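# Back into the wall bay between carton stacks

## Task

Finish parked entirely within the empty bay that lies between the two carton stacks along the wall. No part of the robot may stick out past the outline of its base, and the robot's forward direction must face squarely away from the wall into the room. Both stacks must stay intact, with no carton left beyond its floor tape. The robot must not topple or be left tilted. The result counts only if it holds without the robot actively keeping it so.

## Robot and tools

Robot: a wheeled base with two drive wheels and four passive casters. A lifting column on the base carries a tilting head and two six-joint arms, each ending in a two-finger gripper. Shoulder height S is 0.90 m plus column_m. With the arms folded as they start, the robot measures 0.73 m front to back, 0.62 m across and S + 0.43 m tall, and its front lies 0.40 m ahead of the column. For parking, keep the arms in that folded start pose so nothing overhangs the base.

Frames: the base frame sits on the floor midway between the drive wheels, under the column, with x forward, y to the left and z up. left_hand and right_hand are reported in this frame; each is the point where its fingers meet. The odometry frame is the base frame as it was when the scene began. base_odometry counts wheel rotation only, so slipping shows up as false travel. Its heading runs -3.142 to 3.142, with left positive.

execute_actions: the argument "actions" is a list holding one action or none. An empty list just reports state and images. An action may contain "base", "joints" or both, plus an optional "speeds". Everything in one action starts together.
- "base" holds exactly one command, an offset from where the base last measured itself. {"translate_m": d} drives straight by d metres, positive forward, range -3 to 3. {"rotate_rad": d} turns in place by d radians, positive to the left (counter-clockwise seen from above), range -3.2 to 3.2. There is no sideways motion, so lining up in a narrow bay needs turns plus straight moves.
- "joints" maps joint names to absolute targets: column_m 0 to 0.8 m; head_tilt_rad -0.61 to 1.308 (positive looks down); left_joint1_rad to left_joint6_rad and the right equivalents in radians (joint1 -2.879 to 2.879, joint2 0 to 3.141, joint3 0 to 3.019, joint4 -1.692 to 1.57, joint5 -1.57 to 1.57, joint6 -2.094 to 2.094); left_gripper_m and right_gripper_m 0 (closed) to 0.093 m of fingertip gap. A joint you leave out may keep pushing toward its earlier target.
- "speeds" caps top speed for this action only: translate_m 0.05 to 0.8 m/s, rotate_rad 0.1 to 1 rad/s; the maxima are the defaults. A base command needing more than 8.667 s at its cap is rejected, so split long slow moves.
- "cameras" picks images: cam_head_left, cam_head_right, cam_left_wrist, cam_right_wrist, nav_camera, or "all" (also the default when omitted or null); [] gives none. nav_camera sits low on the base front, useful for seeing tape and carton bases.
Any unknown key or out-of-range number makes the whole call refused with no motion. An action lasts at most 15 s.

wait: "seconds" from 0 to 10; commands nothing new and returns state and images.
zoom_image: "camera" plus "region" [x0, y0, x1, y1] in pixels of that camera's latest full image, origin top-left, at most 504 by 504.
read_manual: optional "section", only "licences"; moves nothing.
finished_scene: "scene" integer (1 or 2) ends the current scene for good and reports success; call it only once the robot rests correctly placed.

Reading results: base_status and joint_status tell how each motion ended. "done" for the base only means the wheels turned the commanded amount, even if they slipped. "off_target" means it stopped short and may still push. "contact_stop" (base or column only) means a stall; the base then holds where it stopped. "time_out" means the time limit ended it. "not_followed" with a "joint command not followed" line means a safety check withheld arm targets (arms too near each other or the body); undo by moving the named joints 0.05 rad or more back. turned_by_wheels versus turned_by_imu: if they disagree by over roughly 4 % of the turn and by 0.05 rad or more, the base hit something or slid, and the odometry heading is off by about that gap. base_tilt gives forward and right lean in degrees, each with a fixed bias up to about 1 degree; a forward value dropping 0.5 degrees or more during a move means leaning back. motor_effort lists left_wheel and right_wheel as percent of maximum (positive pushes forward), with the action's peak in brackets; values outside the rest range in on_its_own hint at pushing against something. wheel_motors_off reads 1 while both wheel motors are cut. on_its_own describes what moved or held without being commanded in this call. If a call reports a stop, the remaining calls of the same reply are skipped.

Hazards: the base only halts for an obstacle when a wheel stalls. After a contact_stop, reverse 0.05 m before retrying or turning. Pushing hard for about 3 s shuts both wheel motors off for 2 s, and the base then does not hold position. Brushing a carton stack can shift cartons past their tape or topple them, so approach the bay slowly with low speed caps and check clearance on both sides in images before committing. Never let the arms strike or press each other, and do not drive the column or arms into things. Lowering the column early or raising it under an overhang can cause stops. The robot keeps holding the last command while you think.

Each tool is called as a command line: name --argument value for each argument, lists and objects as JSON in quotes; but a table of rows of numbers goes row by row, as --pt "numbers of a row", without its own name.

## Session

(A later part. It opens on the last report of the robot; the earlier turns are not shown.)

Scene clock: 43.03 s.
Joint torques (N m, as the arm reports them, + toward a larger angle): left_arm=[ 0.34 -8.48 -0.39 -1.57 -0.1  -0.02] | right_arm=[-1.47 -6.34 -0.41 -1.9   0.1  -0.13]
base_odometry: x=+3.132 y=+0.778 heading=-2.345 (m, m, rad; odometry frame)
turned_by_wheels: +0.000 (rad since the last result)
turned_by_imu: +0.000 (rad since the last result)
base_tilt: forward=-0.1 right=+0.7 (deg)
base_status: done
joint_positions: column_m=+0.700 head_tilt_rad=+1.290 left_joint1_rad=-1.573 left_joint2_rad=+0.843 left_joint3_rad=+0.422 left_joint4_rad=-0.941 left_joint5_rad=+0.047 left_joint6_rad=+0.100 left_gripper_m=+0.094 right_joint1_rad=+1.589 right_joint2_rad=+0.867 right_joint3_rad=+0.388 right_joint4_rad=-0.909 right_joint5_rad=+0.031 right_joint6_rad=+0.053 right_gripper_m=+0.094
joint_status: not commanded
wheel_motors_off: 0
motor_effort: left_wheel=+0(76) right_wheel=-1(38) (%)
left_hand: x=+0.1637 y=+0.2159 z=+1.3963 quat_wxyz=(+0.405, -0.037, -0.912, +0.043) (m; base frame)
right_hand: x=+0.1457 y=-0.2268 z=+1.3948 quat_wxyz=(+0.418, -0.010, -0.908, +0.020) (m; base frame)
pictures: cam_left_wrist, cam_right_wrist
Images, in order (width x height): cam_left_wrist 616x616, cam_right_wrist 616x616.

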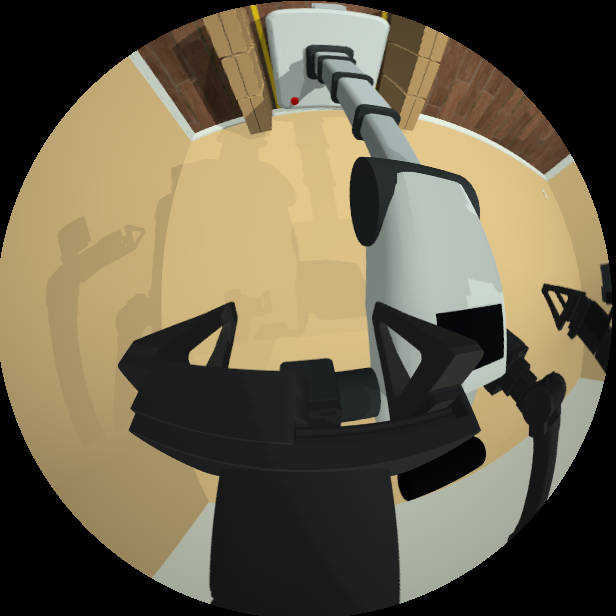

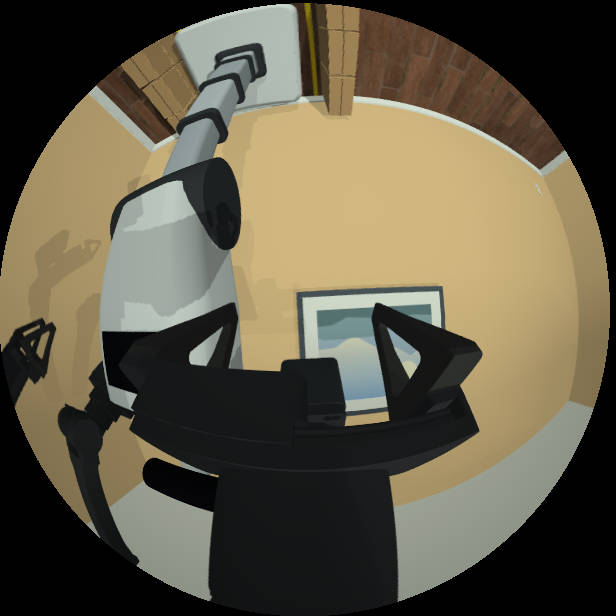

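execute_actions --actions '[{"base":{"translate_m":-0.05},"speeds":{"translate_m":0.1},"joints":{"head_tilt_rad":1.3,"column_m":0.8}}]'

Scene clock: 45.13 s.
Joint torques (N m, as the arm reports them, + toward a larger angle): left_arm=[ 0.48 -9.5  -0.24 -1.62 -0.04 -0.07] | right_arm=[-1.47 -6.53 -0.34 -1.85  0.1  -0.13]
base_odometry: x=+3.167 y=+0.814 heading=-2.345 (m, m, rad; odometry frame)
turned_by_wheels: +0.000 (rad since the last result)
turned_by_imu: +0.000 (rad since the last result)
base_tilt: forward=-0.1 right=+0.7 (deg)
base_status: done
joint_positions: column_m=+0.800 head_tilt_rad=+1.290 left_joint1_rad=-1.573 left_joint2_rad=+0.843 left_joint3_rad=+0.422 left_joint4_rad=-0.941 left_joint5_rad=+0.047 left_joint6_rad=+0.100 left_gripper_m=+0.094 right_joint1_rad=+1.589 right_joint2_rad=+0.867 right_joint3_rad=+0.389 right_joint4_rad=-0.909 right_joint5_rad=+0.031 right_joint6_rad=+0.053 right_gripper_m=+0.094
joint_status: all done
joint sent to its limit — the command would take head_tilt_rad past its upper limit, so that joint was sent only as far as its limit.
wheel_motors_off: 0
motor_effort: left_wheel=+1(38) right_wheel=+0(28) (%)
left_hand: x=+0.1637 y=+0.2159 z=+1.4963 quat_wxyz=(+0.405, -0.037, -0.912, +0.043) (m; base frame)
right_hand: x=+0.1459 y=-0.2268 z=+1.4947 quat_wxyz=(+0.418, -0.010, -0.908, +0.020) (m; base frame)
pictures: cam_head_left, cam_head_right, cam_left_wrist, cam_right_wrist, nav_camera
Images, in order (width x height): cam_head_left 672x504, cam_head_right 672x504, cam_left_wrist 616x616, cam_right_wrist 616x616, nav_camera 672x504.

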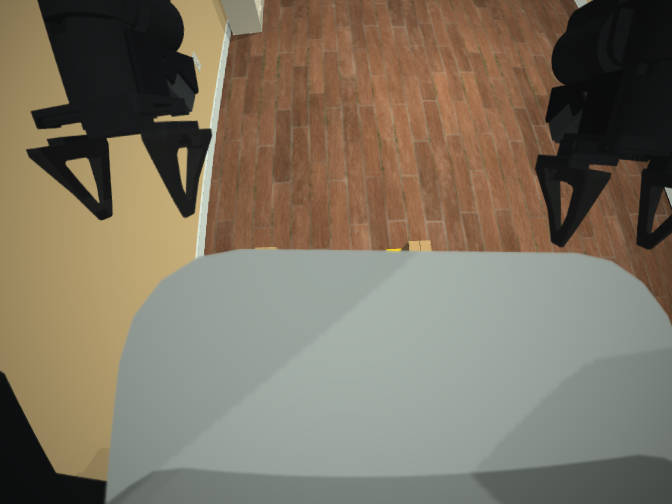

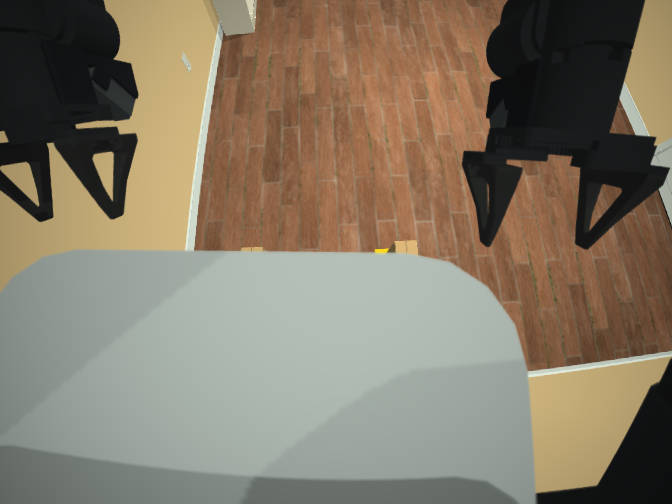

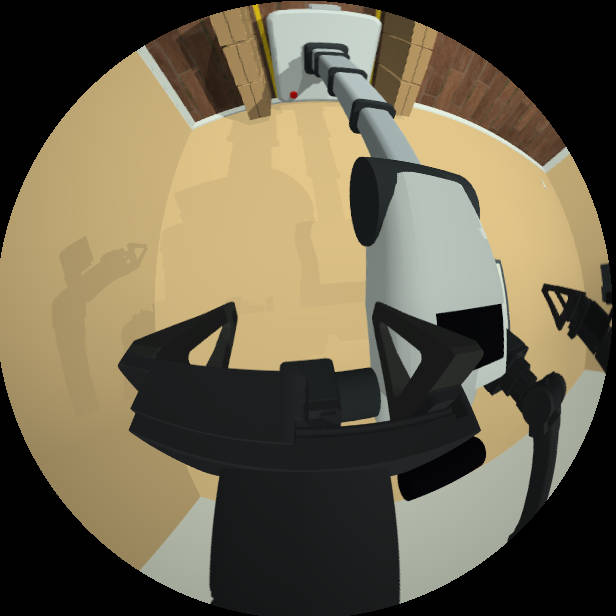

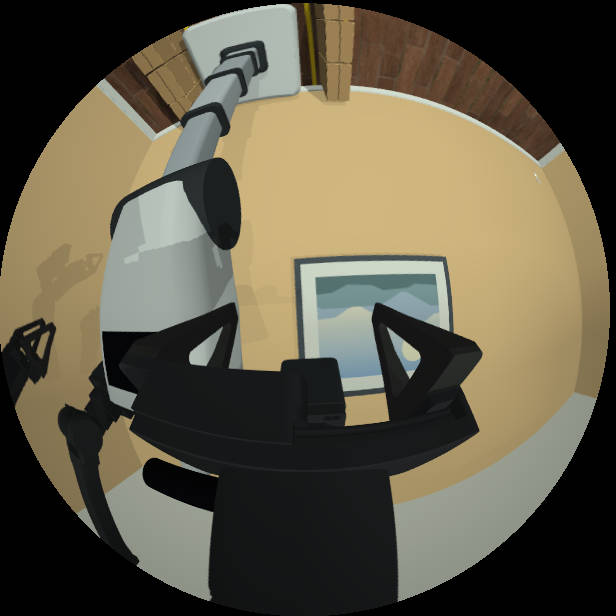

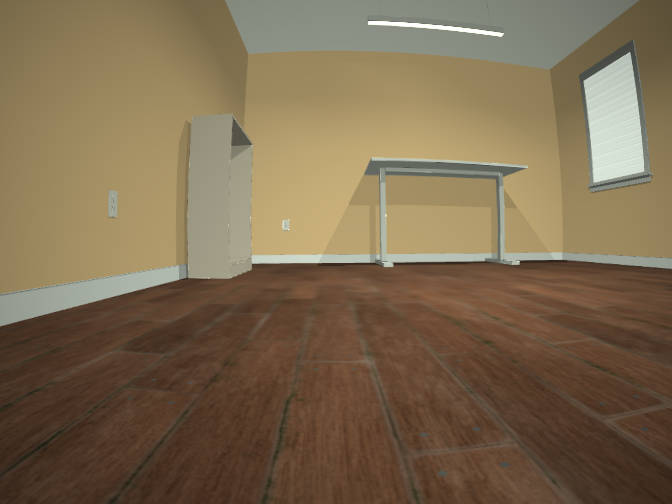

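finished_scene --scene 1

The scene is finished: the task was done.


## Next scene

The same job, from a new start.

execute_actions --actions '[]'

Scene clock: 0.00 s.
Joint torques (N m, as the arm reports them, + toward a larger angle): no reading
base_odometry: x=+0.000 y=+0.000 heading=+0.000 (m, m, rad; odometry frame)
turned_by_wheels: +0.000 (rad since the last result)
turned_by_imu: +0.000 (rad since the last result)
base_tilt: forward=-0.1 right=+0.8 (deg)
base_status: not commanded
joint_positions: column_m=+0.555 head_tilt_rad=+0.859 left_joint1_rad=-1.575 left_joint2_rad=+0.845 left_joint3_rad=+0.407 left_joint4_rad=-0.965 left_joint5_rad=-0.043 left_joint6_rad=-0.055 left_gripper_m=+0.094 right_joint1_rad=+1.563 right_joint2_rad=+0.886 right_joint3_rad=+0.447 right_joint4_rad=-0.916 right_joint5_rad=-0.024 right_joint6_rad=-0.004 right_gripper_m=+0.094
joint_status: not commanded
wheel_motors_off: 0
motor_effort: left_wheel=+3 right_wheel=+2 (%)
left_hand: x=+0.1513 y=+0.2310 z=+1.2576 quat_wxyz=(+0.425, +0.014, -0.905, -0.030) (m; base frame)
right_hand: x=+0.1726 y=-0.2232 z=+1.2406 quat_wxyz=(+0.404, -0.006, -0.915, -0.009) (m; base frame)
pictures: cam_head_left, cam_head_right, cam_left_wrist, cam_right_wrist, nav_camera
Images, in order (width x height): cam_head_left 672x504, cam_head_right 672x504, cam_left_wrist 616x616, cam_right_wrist 616x616, nav_camera 672x504.

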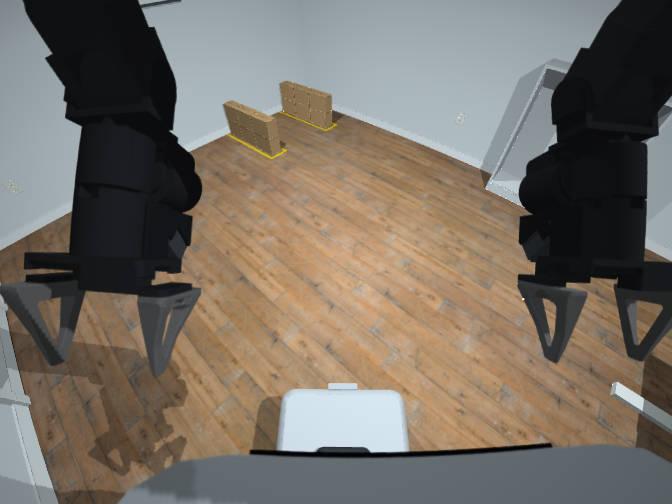

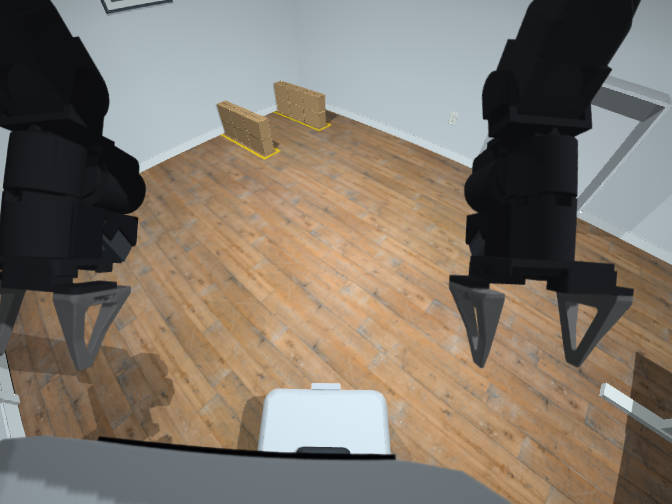

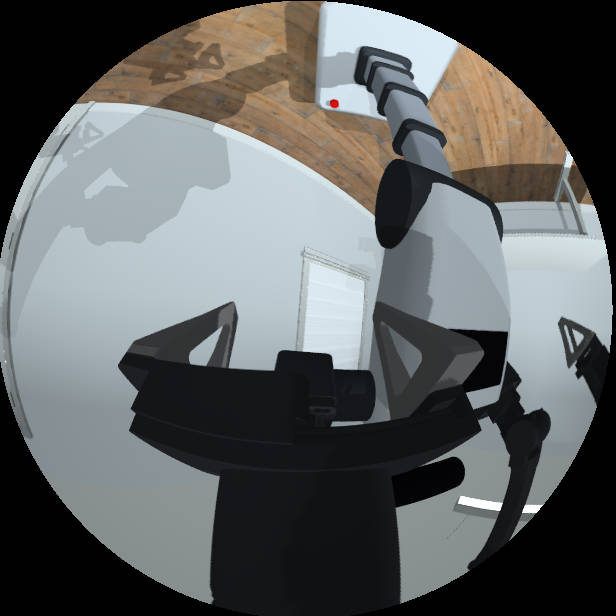

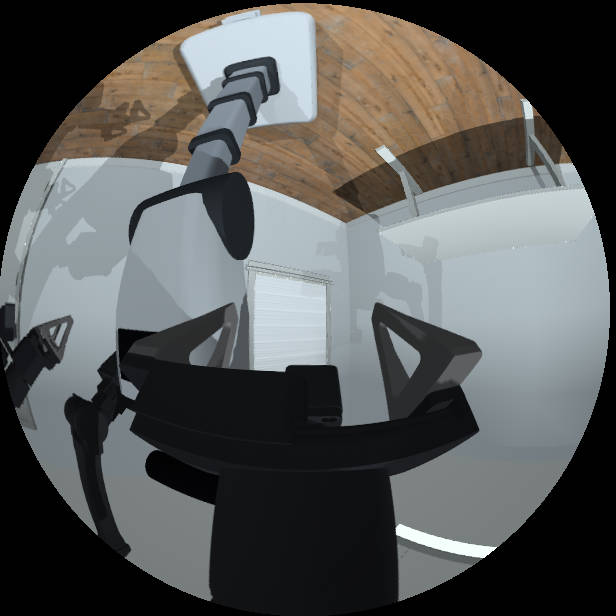

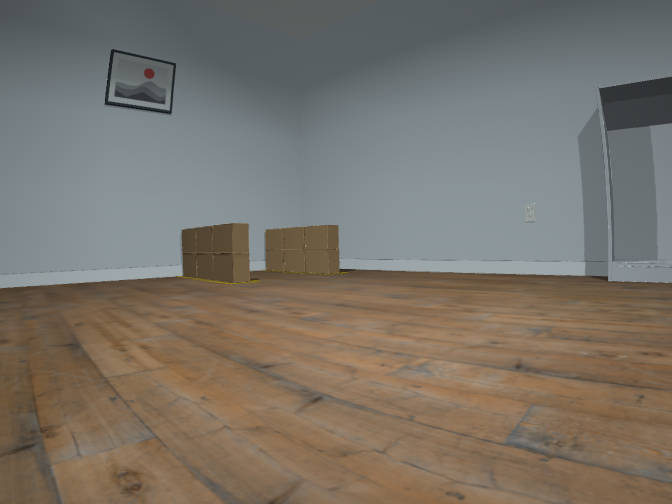

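execute_actions --actions '[{"base":{"rotate_rad":-0.073}}]' --cameras '[]'

execute_actions --actions '[{"base":{"translate_m":2.33},"joints":{"head_tilt_rad":1.0}}]' --cameras '[]'

execute_actions --actions '[{"base":{"rotate_rad":0.87}}]' --cameras '["cam_head_left","nav_camera"]'

Scene clock: 1.30 s.
Joint torques (N m, as the arm reports them, + toward a larger angle): left_arm=[ 0.42 -8.73 -1.   -1.66 -0.13  0.03] | right_arm=[-1.5  -7.15 -0.2  -1.84  0.09 -0.13]
base_odometry: x=+0.000 y=+0.000 heading=-0.072 (m, m, rad; odometry frame)
turned_by_wheels: -0.072 (rad since the last result)
turned_by_imu: -0.071 (rad since the last result)
base_tilt: forward=-0.1 right=+0.8 (deg)
base_status: done
joint_positions: column_m=+0.555 head_tilt_rad=+0.859 left_joint1_rad=-1.575 left_joint2_rad=+0.845 left_joint3_rad=+0.407 left_joint4_rad=-0.965 left_joint5_rad=-0.043 left_joint6_rad=-0.055 left_gripper_m=+0.094 right_joint1_rad=+1.563 right_joint2_rad=+0.886 right_joint3_rad=+0.447 right_joint4_rad=-0.916 right_joint5_rad=-0.024 right_joint6_rad=-0.004 right_gripper_m=+0.094
joint_status: not commanded
wheel_motors_off: 0
motor_effort: left_wheel=-1(50) right_wheel=-2(31) (%)
left_hand: x=+0.1513 y=+0.2310 z=+1.2576 quat_wxyz=(+0.425, +0.014, -0.905, -0.030) (m; base frame)
right_hand: x=+0.1726 y=-0.2232 z=+1.2406 quat_wxyz=(+0.404, -0.006, -0.915, -0.009) (m; base frame)
pictures: none
No camera images: the call's "cameras" was empty. Leave "cameras" out to get every camera's image.

Scene clock: 6.53 s.
Joint torques (N m, as the arm reports them, + toward a larger angle): left_arm=[ 0.5  -9.65 -0.81 -1.55 -0.14 -0.05] | right_arm=[-1.51 -7.16 -0.25 -1.86  0.09 -0.13]
base_odometry: x=+2.324 y=-0.167 heading=-0.072 (m, m, rad; odometry frame)
turned_by_wheels: +0.000 (rad since the last result)
turned_by_imu: +0.004 (rad since the last result)
base_tilt: forward=+0.0 right=+0.8 (deg)
base_status: done
joint_positions: column_m=+0.555 head_tilt_rad=+1.000 left_joint1_rad=-1.575 left_joint2_rad=+0.844 left_joint3_rad=+0.406 left_joint4_rad=-0.965 left_joint5_rad=-0.043 left_joint6_rad=-0.055 left_gripper_m=+0.094 right_joint1_rad=+1.563 right_joint2_rad=+0.886 right_joint3_rad=+0.447 right_joint4_rad=-0.916 right_joint5_rad=-0.024 right_joint6_rad=-0.004 right_gripper_m=+0.094
joint_status: all done
wheel_motors_off: 0
motor_effort: left_wheel=-1(55) right_wheel=+0(31) (%)
left_hand: x=+0.1508 y=+0.2310 z=+1.2578 quat_wxyz=(+0.425, +0.014, -0.904, -0.030) (m; base frame)
right_hand: x=+0.1722 y=-0.2232 z=+1.2407 quat_wxyz=(+0.404, -0.006, -0.915, -0.009) (m; base frame)
pictures: none
No camera images: the call's "cameras" was empty. Leave "cameras" out to get every camera's image.

Scene clock: 8.70 s.
Joint torques (N m, as the arm reports them, + toward a larger angle): left_arm=[-0.39 -8.59 -0.85 -1.87 -0.19 -0.02] | right_arm=[-1.51 -7.68 -0.32 -1.76  0.09 -0.13]
base_odometry: x=+2.324 y=-0.167 heading=+0.797 (m, m, rad; odometry frame)
turned_by_wheels: +0.869 (rad since the last result)
turned_by_imu: +0.872 (rad since the last result)
base_tilt: forward=+0.0 right=+0.8 (deg)
base_status: done
joint_positions: column_m=+0.555 head_tilt_rad=+1.000 left_joint1_rad=-1.575 left_joint2_rad=+0.844 left_joint3_rad=+0.406 left_joint4_rad=-0.965 left_joint5_rad=-0.043 left_joint6_rad=-0.055 left_gripper_m=+0.094 right_joint1_rad=+1.563 right_joint2_rad=+0.886 right_joint3_rad=+0.447 right_joint4_rad=-0.916 right_joint5_rad=-0.024 right_joint6_rad=-0.004 right_gripper_m=+0.094
joint_status: not commanded
wheel_motors_off: 0
motor_effort: left_wheel=-1(57) right_wheel=+1(30) (%)
left_hand: x=+0.1508 y=+0.2310 z=+1.2578 quat_wxyz=(+0.425, +0.014, -0.904, -0.030) (m; base frame)
right_hand: x=+0.1722 y=-0.2232 z=+1.2407 quat_wxyz=(+0.404, -0.006, -0.915, -0.009) (m; base frame)
pictures: cam_head_left, nav_camera
Images, in order (width x height): cam_head_left 672x504, nav_camera 672x504.

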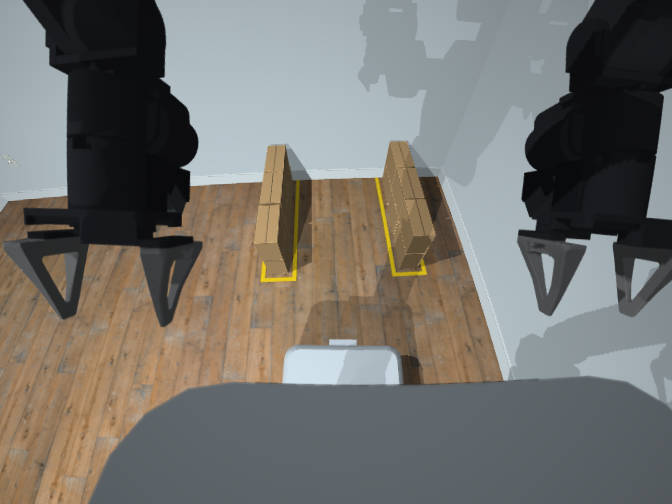

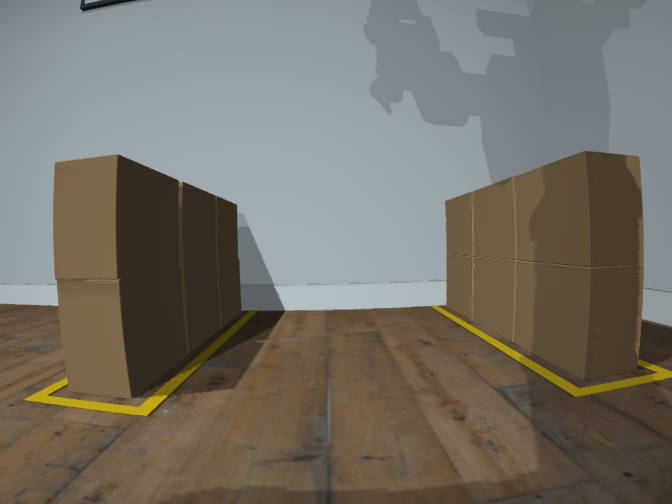

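execute_actions --actions '[{"base":{"rotate_rad":-1.52}}]' --cameras '[]'

execute_actions --actions '[{"base":{"translate_m":0.085},"joints":{"column_m":0.7}}]' --cameras '[]'

execute_actions --actions '[{"base":{"rotate_rad":-1.563}}]' --cameras '[]'

execute_actions --actions '[{"base":{"translate_m":-0.75},"speeds":{"translate_m":0.4}}]' --cameras '["cam_left_wrist","cam_right_wrist","nav_camera"]'

zoom_image --camera "cam_left_wrist" --region '[220,0,480,170]'

zoom_image --camera "cam_right_wrist" --region '[140,0,400,170]'

Scene clock: 12.17 s.
Joint torques (N m, as the arm reports them, + toward a larger angle): left_arm=[ 0.35 -8.86 -0.83 -1.87 -0.16 -0.06] | right_arm=[-1.48 -7.17 -0.21 -1.85  0.09 -0.13]
base_odometry: x=+2.324 y=-0.167 heading=-0.722 (m, m, rad; odometry frame)
turned_by_wheels: -1.519 (rad since the last result)
turned_by_imu: -1.523 (rad since the last result)
base_tilt: forward=-0.1 right=+0.8 (deg)
base_status: done
joint_positions: column_m=+0.555 head_tilt_rad=+1.000 left_joint1_rad=-1.575 left_joint2_rad=+0.844 left_joint3_rad=+0.406 left_joint4_rad=-0.965 left_joint5_rad=-0.043 left_joint6_rad=-0.055 left_gripper_m=+0.094 right_joint1_rad=+1.563 right_joint2_rad=+0.886 right_joint3_rad=+0.447 right_joint4_rad=-0.916 right_joint5_rad=-0.024 right_joint6_rad=-0.004 right_gripper_m=+0.094
joint_status: not commanded
wheel_motors_off: 0
motor_effort: left_wheel=+3(43) right_wheel=+0(34) (%)
left_hand: x=+0.1508 y=+0.2310 z=+1.2578 quat_wxyz=(+0.425, +0.014, -0.904, -0.030) (m; base frame)
right_hand: x=+0.1722 y=-0.2232 z=+1.2407 quat_wxyz=(+0.404, -0.006, -0.915, -0.009) (m; base frame)
pictures: none
No camera images: the call's "cameras" was empty. Leave "cameras" out to get every camera's image.

Scene clock: 14.67 s.
Joint torques (N m, as the arm reports them, + toward a larger angle): left_arm=[ 1.35 -8.84 -0.51 -1.69 -0.14 -0.01] | right_arm=[-1.53 -7.18 -0.34 -1.84  0.09 -0.13]
base_odometry: x=+2.388 y=-0.223 heading=-0.723 (m, m, rad; odometry frame)
turned_by_wheels: -0.001 (rad since the last result)
turned_by_imu: -0.001 (rad since the last result)
base_tilt: forward=-0.1 right=+0.8 (deg)
base_status: done
joint_positions: column_m=+0.700 head_tilt_rad=+1.001 left_joint1_rad=-1.575 left_joint2_rad=+0.844 left_joint3_rad=+0.407 left_joint4_rad=-0.965 left_joint5_rad=-0.043 left_joint6_rad=-0.055 left_gripper_m=+0.094 right_joint1_rad=+1.563 right_joint2_rad=+0.886 right_joint3_rad=+0.449 right_joint4_rad=-0.916 right_joint5_rad=-0.024 right_joint6_rad=-0.004 right_gripper_m=+0.094
joint_status: all done
wheel_motors_off: 0
motor_effort: left_wheel=+1(65) right_wheel=+2(40) (%)
left_hand: x=+0.1516 y=+0.2310 z=+1.4030 quat_wxyz=(+0.425, +0.014, -0.905, -0.030) (m; base frame)
right_hand: x=+0.1732 y=-0.2233 z=+1.3858 quat_wxyz=(+0.403, -0.006, -0.915, -0.009) (m; base frame)
pictures: none
No camera images: the call's "cameras" was empty. Leave "cameras" out to get every camera's image.

Scene clock: 17.53 s.
Joint torques (N m, as the arm reports them, + toward a larger angle): left_arm=[ 0.29 -8.6  -1.05 -1.77 -0.13  0.  ] | right_arm=[-1.42 -6.99 -0.25 -1.79  0.09 -0.13]
base_odometry: x=+2.388 y=-0.223 heading=-2.285 (m, m, rad; odometry frame)
turned_by_wheels: -1.562 (rad since the last result)
turned_by_imu: -1.567 (rad since the last result)
base_tilt: forward=+0.0 right=+0.8 (deg)
base_status: done
joint_positions: column_m=+0.700 head_tilt_rad=+1.001 left_joint1_rad=-1.575 left_joint2_rad=+0.844 left_joint3_rad=+0.407 left_joint4_rad=-0.965 left_joint5_rad=-0.043 left_joint6_rad=-0.055 left_gripper_m=+0.094 right_joint1_rad=+1.563 right_joint2_rad=+0.886 right_joint3_rad=+0.449 right_joint4_rad=-0.916 right_joint5_rad=-0.024 right_joint6_rad=-0.004 right_gripper_m=+0.094
joint_status: not commanded
wheel_motors_off: 0
motor_effort: left_wheel=-1(49) right_wheel=-1(45) (%)
left_hand: x=+0.1516 y=+0.2310 z=+1.4030 quat_wxyz=(+0.425, +0.014, -0.905, -0.030) (m; base frame)
right_hand: x=+0.1732 y=-0.2233 z=+1.3858 quat_wxyz=(+0.403, -0.006, -0.915, -0.009) (m; base frame)
pictures: none
No camera images: the call's "cameras" was empty. Leave "cameras" out to get every camera's image.

Scene clock: 20.97 s.
Joint torques (N m, as the arm reports them, + toward a larger angle): left_arm=[ 0.48 -9.44 -0.32 -1.64 -0.03  0.03] | right_arm=[-1.52 -6.97 -0.31 -1.7   0.09 -0.13]
base_odometry: x=+2.879 y=+0.343 heading=-2.286 (m, m, rad; odometry frame)
turned_by_wheels: +0.000 (rad since the last result)
turned_by_imu: -0.001 (rad since the last result)
base_tilt: forward=-0.1 right=+0.7 (deg)
base_status: done
joint_positions: column_m=+0.700 head_tilt_rad=+1.001 left_joint1_rad=-1.575 left_joint2_rad=+0.844 left_joint3_rad=+0.404 left_joint4_rad=-0.965 left_joint5_rad=-0.043 left_joint6_rad=-0.055 left_gripper_m=+0.094 right_joint1_rad=+1.563 right_joint2_rad=+0.886 right_joint3_rad=+0.446 right_joint4_rad=-0.916 right_joint5_rad=-0.024 right_joint6_rad=-0.004 right_gripper_m=+0.094
joint_status: not commanded
wheel_motors_off: 0
motor_effort: left_wheel=-2(59) right_wheel=+2(46) (%)
left_hand: x=+0.1500 y=+0.2310 z=+1.4035 quat_wxyz=(+0.426, +0.014, -0.904, -0.030) (m; base frame)
right_hand: x=+0.1717 y=-0.2232 z=+1.3862 quat_wxyz=(+0.404, -0.006, -0.915, -0.009) (m; base frame)
pictures: cam_left_wrist, cam_right_wrist, nav_camera
Images, in order (width x height): cam_left_wrist 616x616, cam_right_wrist 616x616, nav_camera 672x504.

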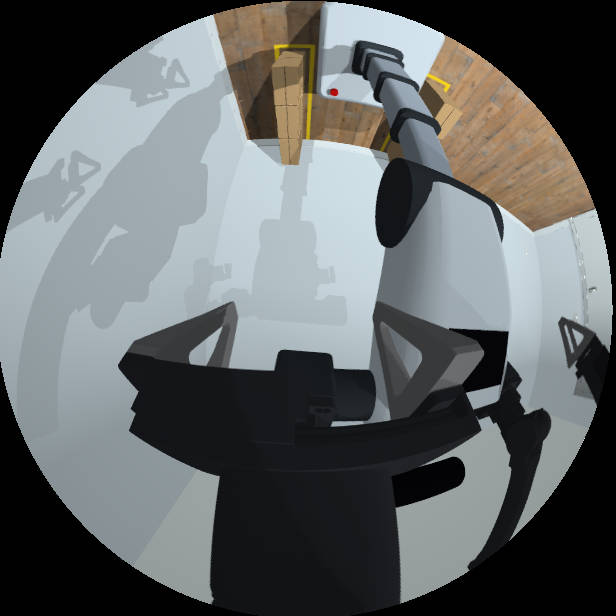

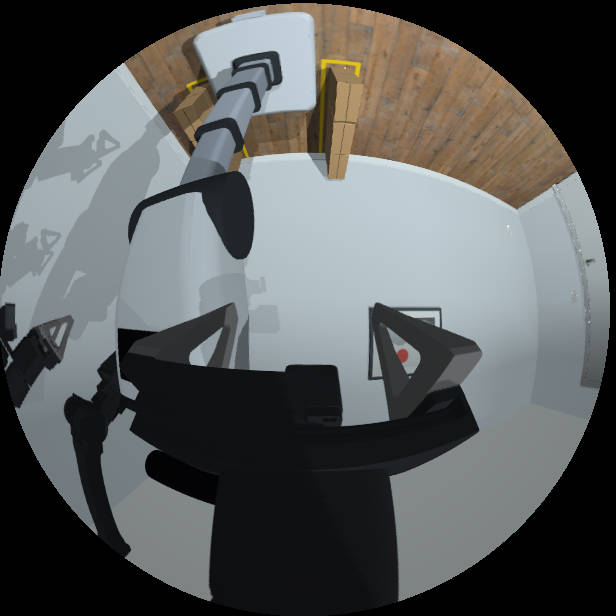

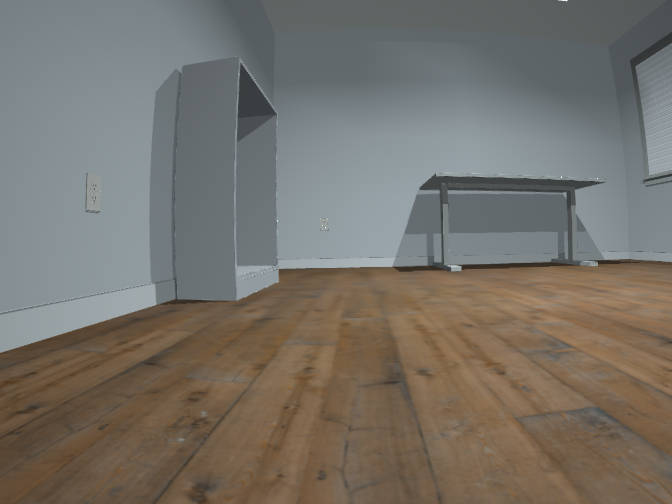

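Region (220, 0, 480, 170) of cam_left_wrist's 616x616 image, scaled by 1.938, with more detail than that image has; it fills the top 330 rows of this view, and the rest is white.

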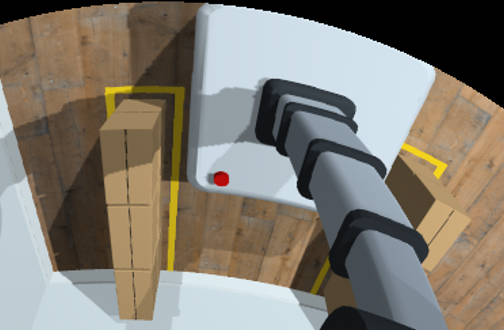

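Region (140, 0, 400, 170) of cam_right_wrist's 616x616 image, scaled by 1.938, with more detail than that image has; it fills the top 330 rows of this view, and the rest is white.

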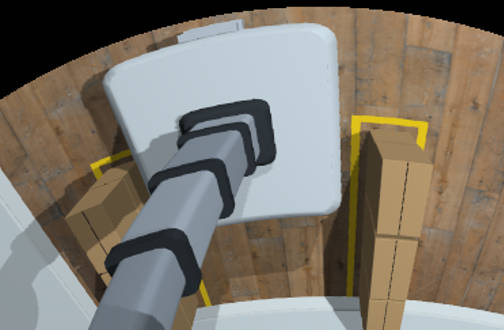

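execute_actions --actions '[{"base":{"translate_m":-0.42},"speeds":{"translate_m":0.3},"joints":{"column_m":0.8,"head_tilt_rad":1.3}}]' --cameras '["cam_left_wrist","cam_right_wrist","cam_head_left"]'

zoom_image --camera "cam_left_wrist" --region '[220,0,480,170]'

zoom_image --camera "cam_right_wrist" --region '[140,0,400,170]'

Scene clock: 24.17 s.
Joint torques (N m, as the arm reports them, + toward a larger angle): left_arm=[-0.27 -8.74 -0.67 -1.72 -0.16 -0.04] | right_arm=[-1.53 -7.14 -0.04 -1.85  0.09 -0.13]
base_odometry: x=+3.155 y=+0.661 heading=-2.286 (m, m, rad; odometry frame)
turned_by_wheels: +0.000 (rad since the last result)
turned_by_imu: +0.000 (rad since the last result)
base_tilt: forward=-0.1 right=+0.8 (deg)
base_status: done
joint_positions: column_m=+0.800 head_tilt_rad=+1.289 left_joint1_rad=-1.575 left_joint2_rad=+0.844 left_joint3_rad=+0.404 left_joint4_rad=-0.965 left_joint5_rad=-0.043 left_joint6_rad=-0.055 left_gripper_m=+0.094 right_joint1_rad=+1.563 right_joint2_rad=+0.886 right_joint3_rad=+0.444 right_joint4_rad=-0.916 right_joint5_rad=-0.024 right_joint6_rad=-0.004 right_gripper_m=+0.094
joint_status: all done
joint sent to its limit — the command would take head_tilt_rad past its upper limit, so that joint was sent only as far as its limit.
wheel_motors_off: 0
motor_effort: left_wheel=-1(39) right_wheel=+0(26) (%)
left_hand: x=+0.1498 y=+0.2310 z=+1.5035 quat_wxyz=(+0.426, +0.014, -0.904, -0.030) (m; base frame)
right_hand: x=+0.1709 y=-0.2232 z=+1.4864 quat_wxyz=(+0.405, -0.006, -0.914, -0.009) (m; base frame)
pictures: cam_head_left, cam_left_wrist, cam_right_wrist
Images, in order (width x height): cam_head_left 672x504, cam_left_wrist 616x616, cam_right_wrist 616x616.

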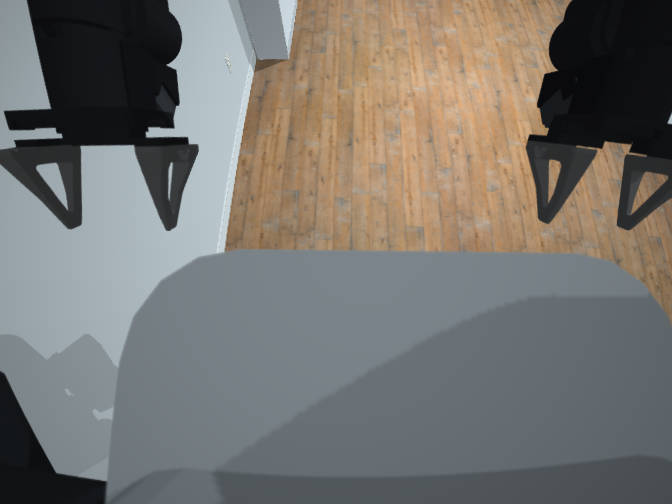

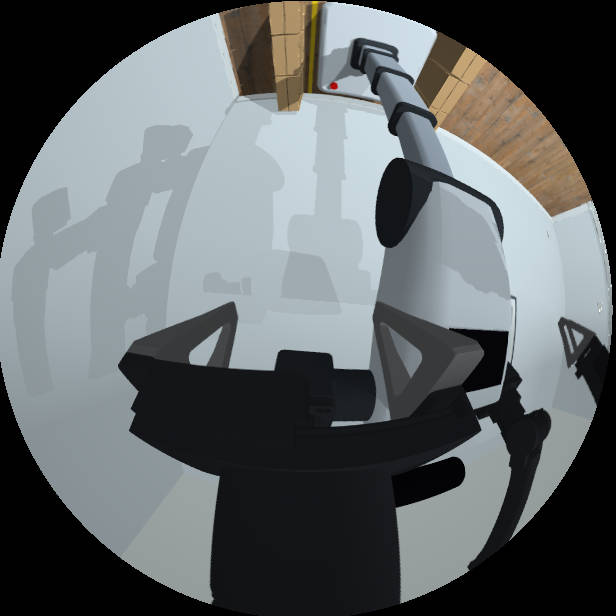

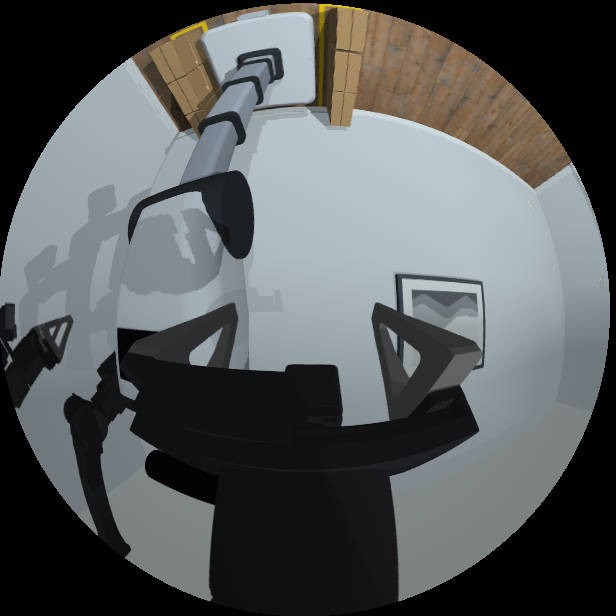

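Region (220, 0, 480, 170) of cam_left_wrist's 616x616 image, scaled by 1.938, with more detail than that image has; it fills the top 330 rows of this view, and the rest is white.

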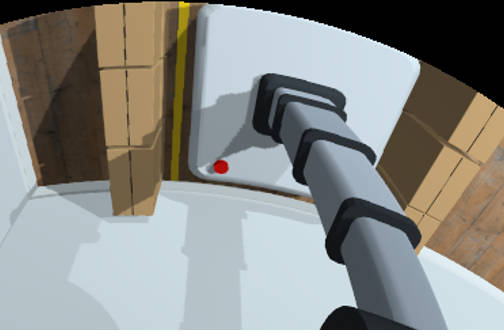

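Region (140, 0, 400, 170) of cam_right_wrist's 616x616 image, scaled by 1.938, with more detail than that image has; it fills the top 330 rows of this view, and the rest is white.

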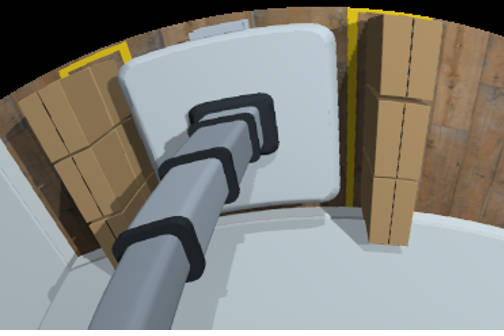

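execute_actions --actions '[{"base":{"translate_m":-0.06},"speeds":{"translate_m":0.08}}]' --cameras '["cam_left_wrist","cam_right_wrist","cam_head_right"]'

zoom_image --camera "cam_left_wrist" --region '[220,0,480,170]'

zoom_image --camera "cam_right_wrist" --region '[140,0,400,170]'

Scene clock: 25.77 s.
Joint torques (N m, as the arm reports them, + toward a larger angle): left_arm=[ 0.96 -8.19 -0.57 -1.74 -0.12 -0.04] | right_arm=[-1.53 -7.27 -0.08 -1.93  0.09 -0.14]
base_odometry: x=+3.194 y=+0.706 heading=-2.286 (m, m, rad; odometry frame)
turned_by_wheels: +0.000 (rad since the last result)
turned_by_imu: +0.000 (rad since the last result)
base_tilt: forward=-0.1 right=+0.8 (deg)
base_status: done
joint_positions: column_m=+0.800 head_tilt_rad=+1.289 left_joint1_rad=-1.575 left_joint2_rad=+0.844 left_joint3_rad=+0.405 left_joint4_rad=-0.965 left_joint5_rad=-0.043 left_joint6_rad=-0.055 left_gripper_m=+0.094 right_joint1_rad=+1.563 right_joint2_rad=+0.886 right_joint3_rad=+0.446 right_joint4_rad=-0.916 right_joint5_rad=-0.024 right_joint6_rad=-0.004 right_gripper_m=+0.094
joint_status: not commanded
wheel_motors_off: 0
motor_effort: left_wheel=-1(38) right_wheel=+1(29) (%)
left_hand: x=+0.1507 y=+0.2310 z=+1.5033 quat_wxyz=(+0.425, +0.014, -0.904, -0.030) (m; base frame)
right_hand: x=+0.1717 y=-0.2232 z=+1.4862 quat_wxyz=(+0.404, -0.006, -0.915, -0.009) (m; base frame)
pictures: cam_head_right, cam_left_wrist, cam_right_wrist
Images, in order (width x height): cam_head_right 672x504, cam_left_wrist 616x616, cam_right_wrist 616x616.

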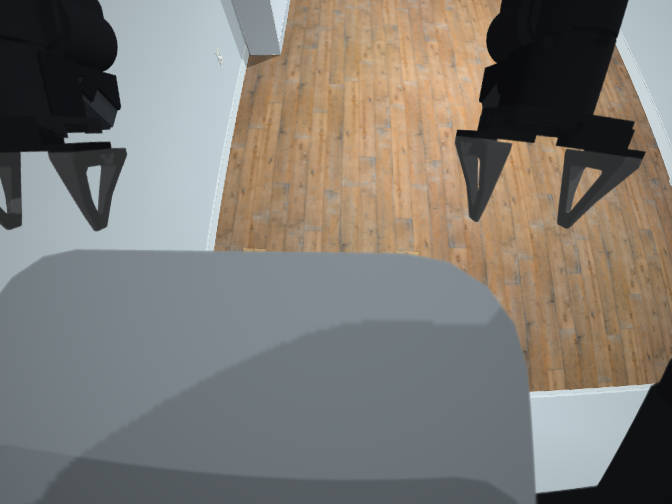

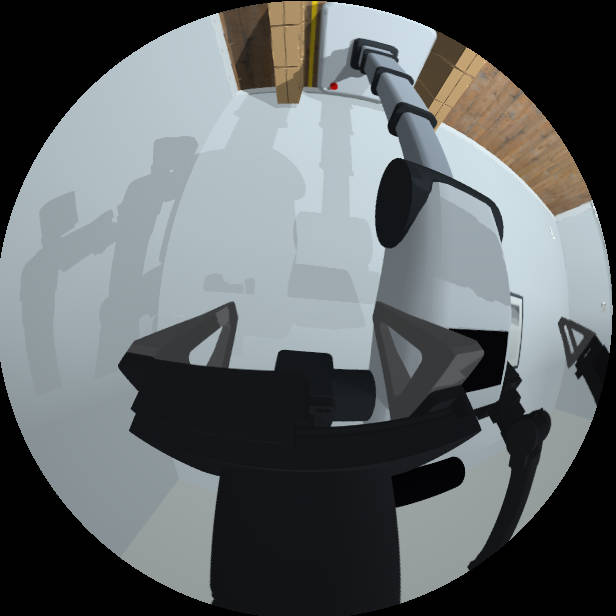

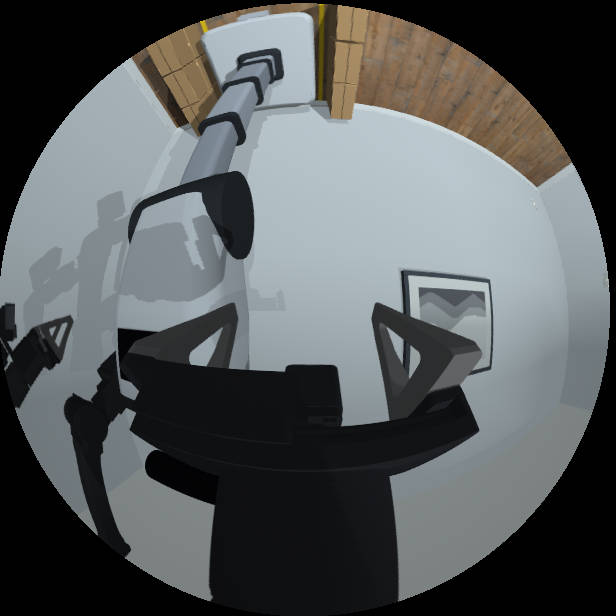

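Region (220, 0, 480, 170) of cam_left_wrist's 616x616 image, scaled by 1.938, with more detail than that image has; it fills the top 330 rows of this view, and the rest is white.

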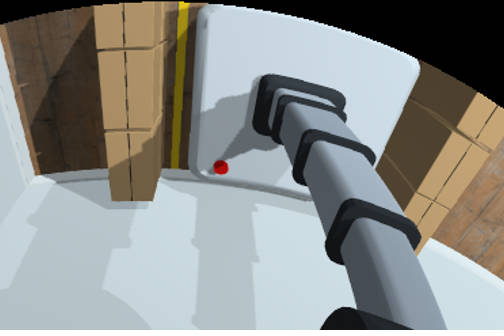

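Region (140, 0, 400, 170) of cam_right_wrist's 616x616 image, scaled by 1.938, with more detail than that image has; it fills the top 330 rows of this view, and the rest is white.

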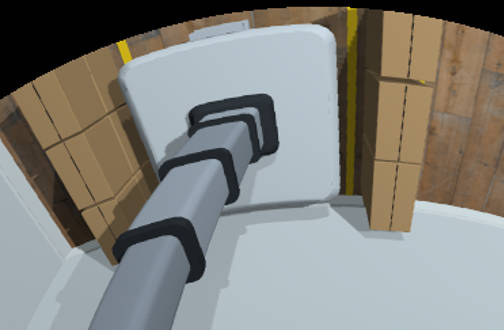

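execute_actions --actions '[{"base":{"translate_m":-0.035},"speeds":{"translate_m":0.08}}]' --cameras '["cam_head_right"]'

finished_scene --scene 2

Scene clock: 27.27 s.
Joint torques (N m, as the arm reports them, + toward a larger angle): left_arm=[ 0.63 -8.55 -0.46 -1.89 -0.08 -0.01] | right_arm=[-1.52 -7.   -0.09 -1.81  0.09 -0.13]
base_odometry: x=+3.217 y=+0.732 heading=-2.286 (m, m, rad; odometry frame)
turned_by_wheels: +0.000 (rad since the last result)
turned_by_imu: +0.000 (rad since the last result)
base_tilt: forward=+0.0 right=+0.8 (deg)
base_status: done
joint_positions: column_m=+0.800 head_tilt_rad=+1.290 left_joint1_rad=-1.575 left_joint2_rad=+0.844 left_joint3_rad=+0.405 left_joint4_rad=-0.965 left_joint5_rad=-0.043 left_joint6_rad=-0.055 left_gripper_m=+0.094 right_joint1_rad=+1.563 right_joint2_rad=+0.886 right_joint3_rad=+0.445 right_joint4_rad=-0.916 right_joint5_rad=-0.024 right_joint6_rad=-0.004 right_gripper_m=+0.094
joint_status: not commanded
wheel_motors_off: 0
motor_effort: left_wheel=+0(37) right_wheel=+0(27) (%)
left_hand: x=+0.1504 y=+0.2310 z=+1.5033 quat_wxyz=(+0.425, +0.014, -0.904, -0.030) (m; base frame)
right_hand: x=+0.1715 y=-0.2232 z=+1.4862 quat_wxyz=(+0.404, -0.006, -0.915, -0.009) (m; base frame)
pictures: cam_head_right
Images, in order (width x height): cam_head_right 672x504.

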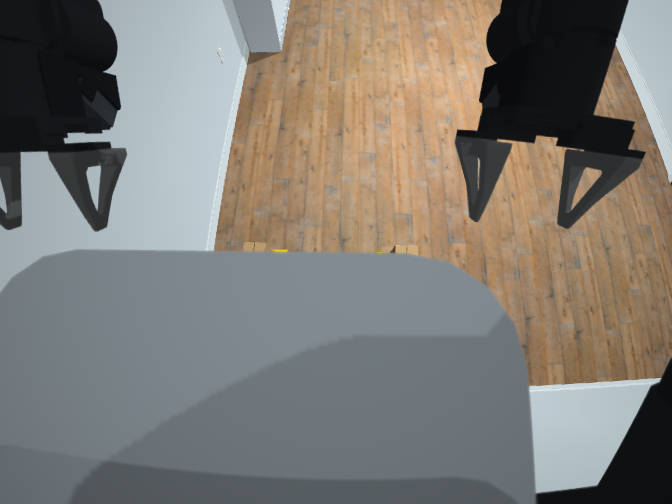

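The scene is finished: the task was done.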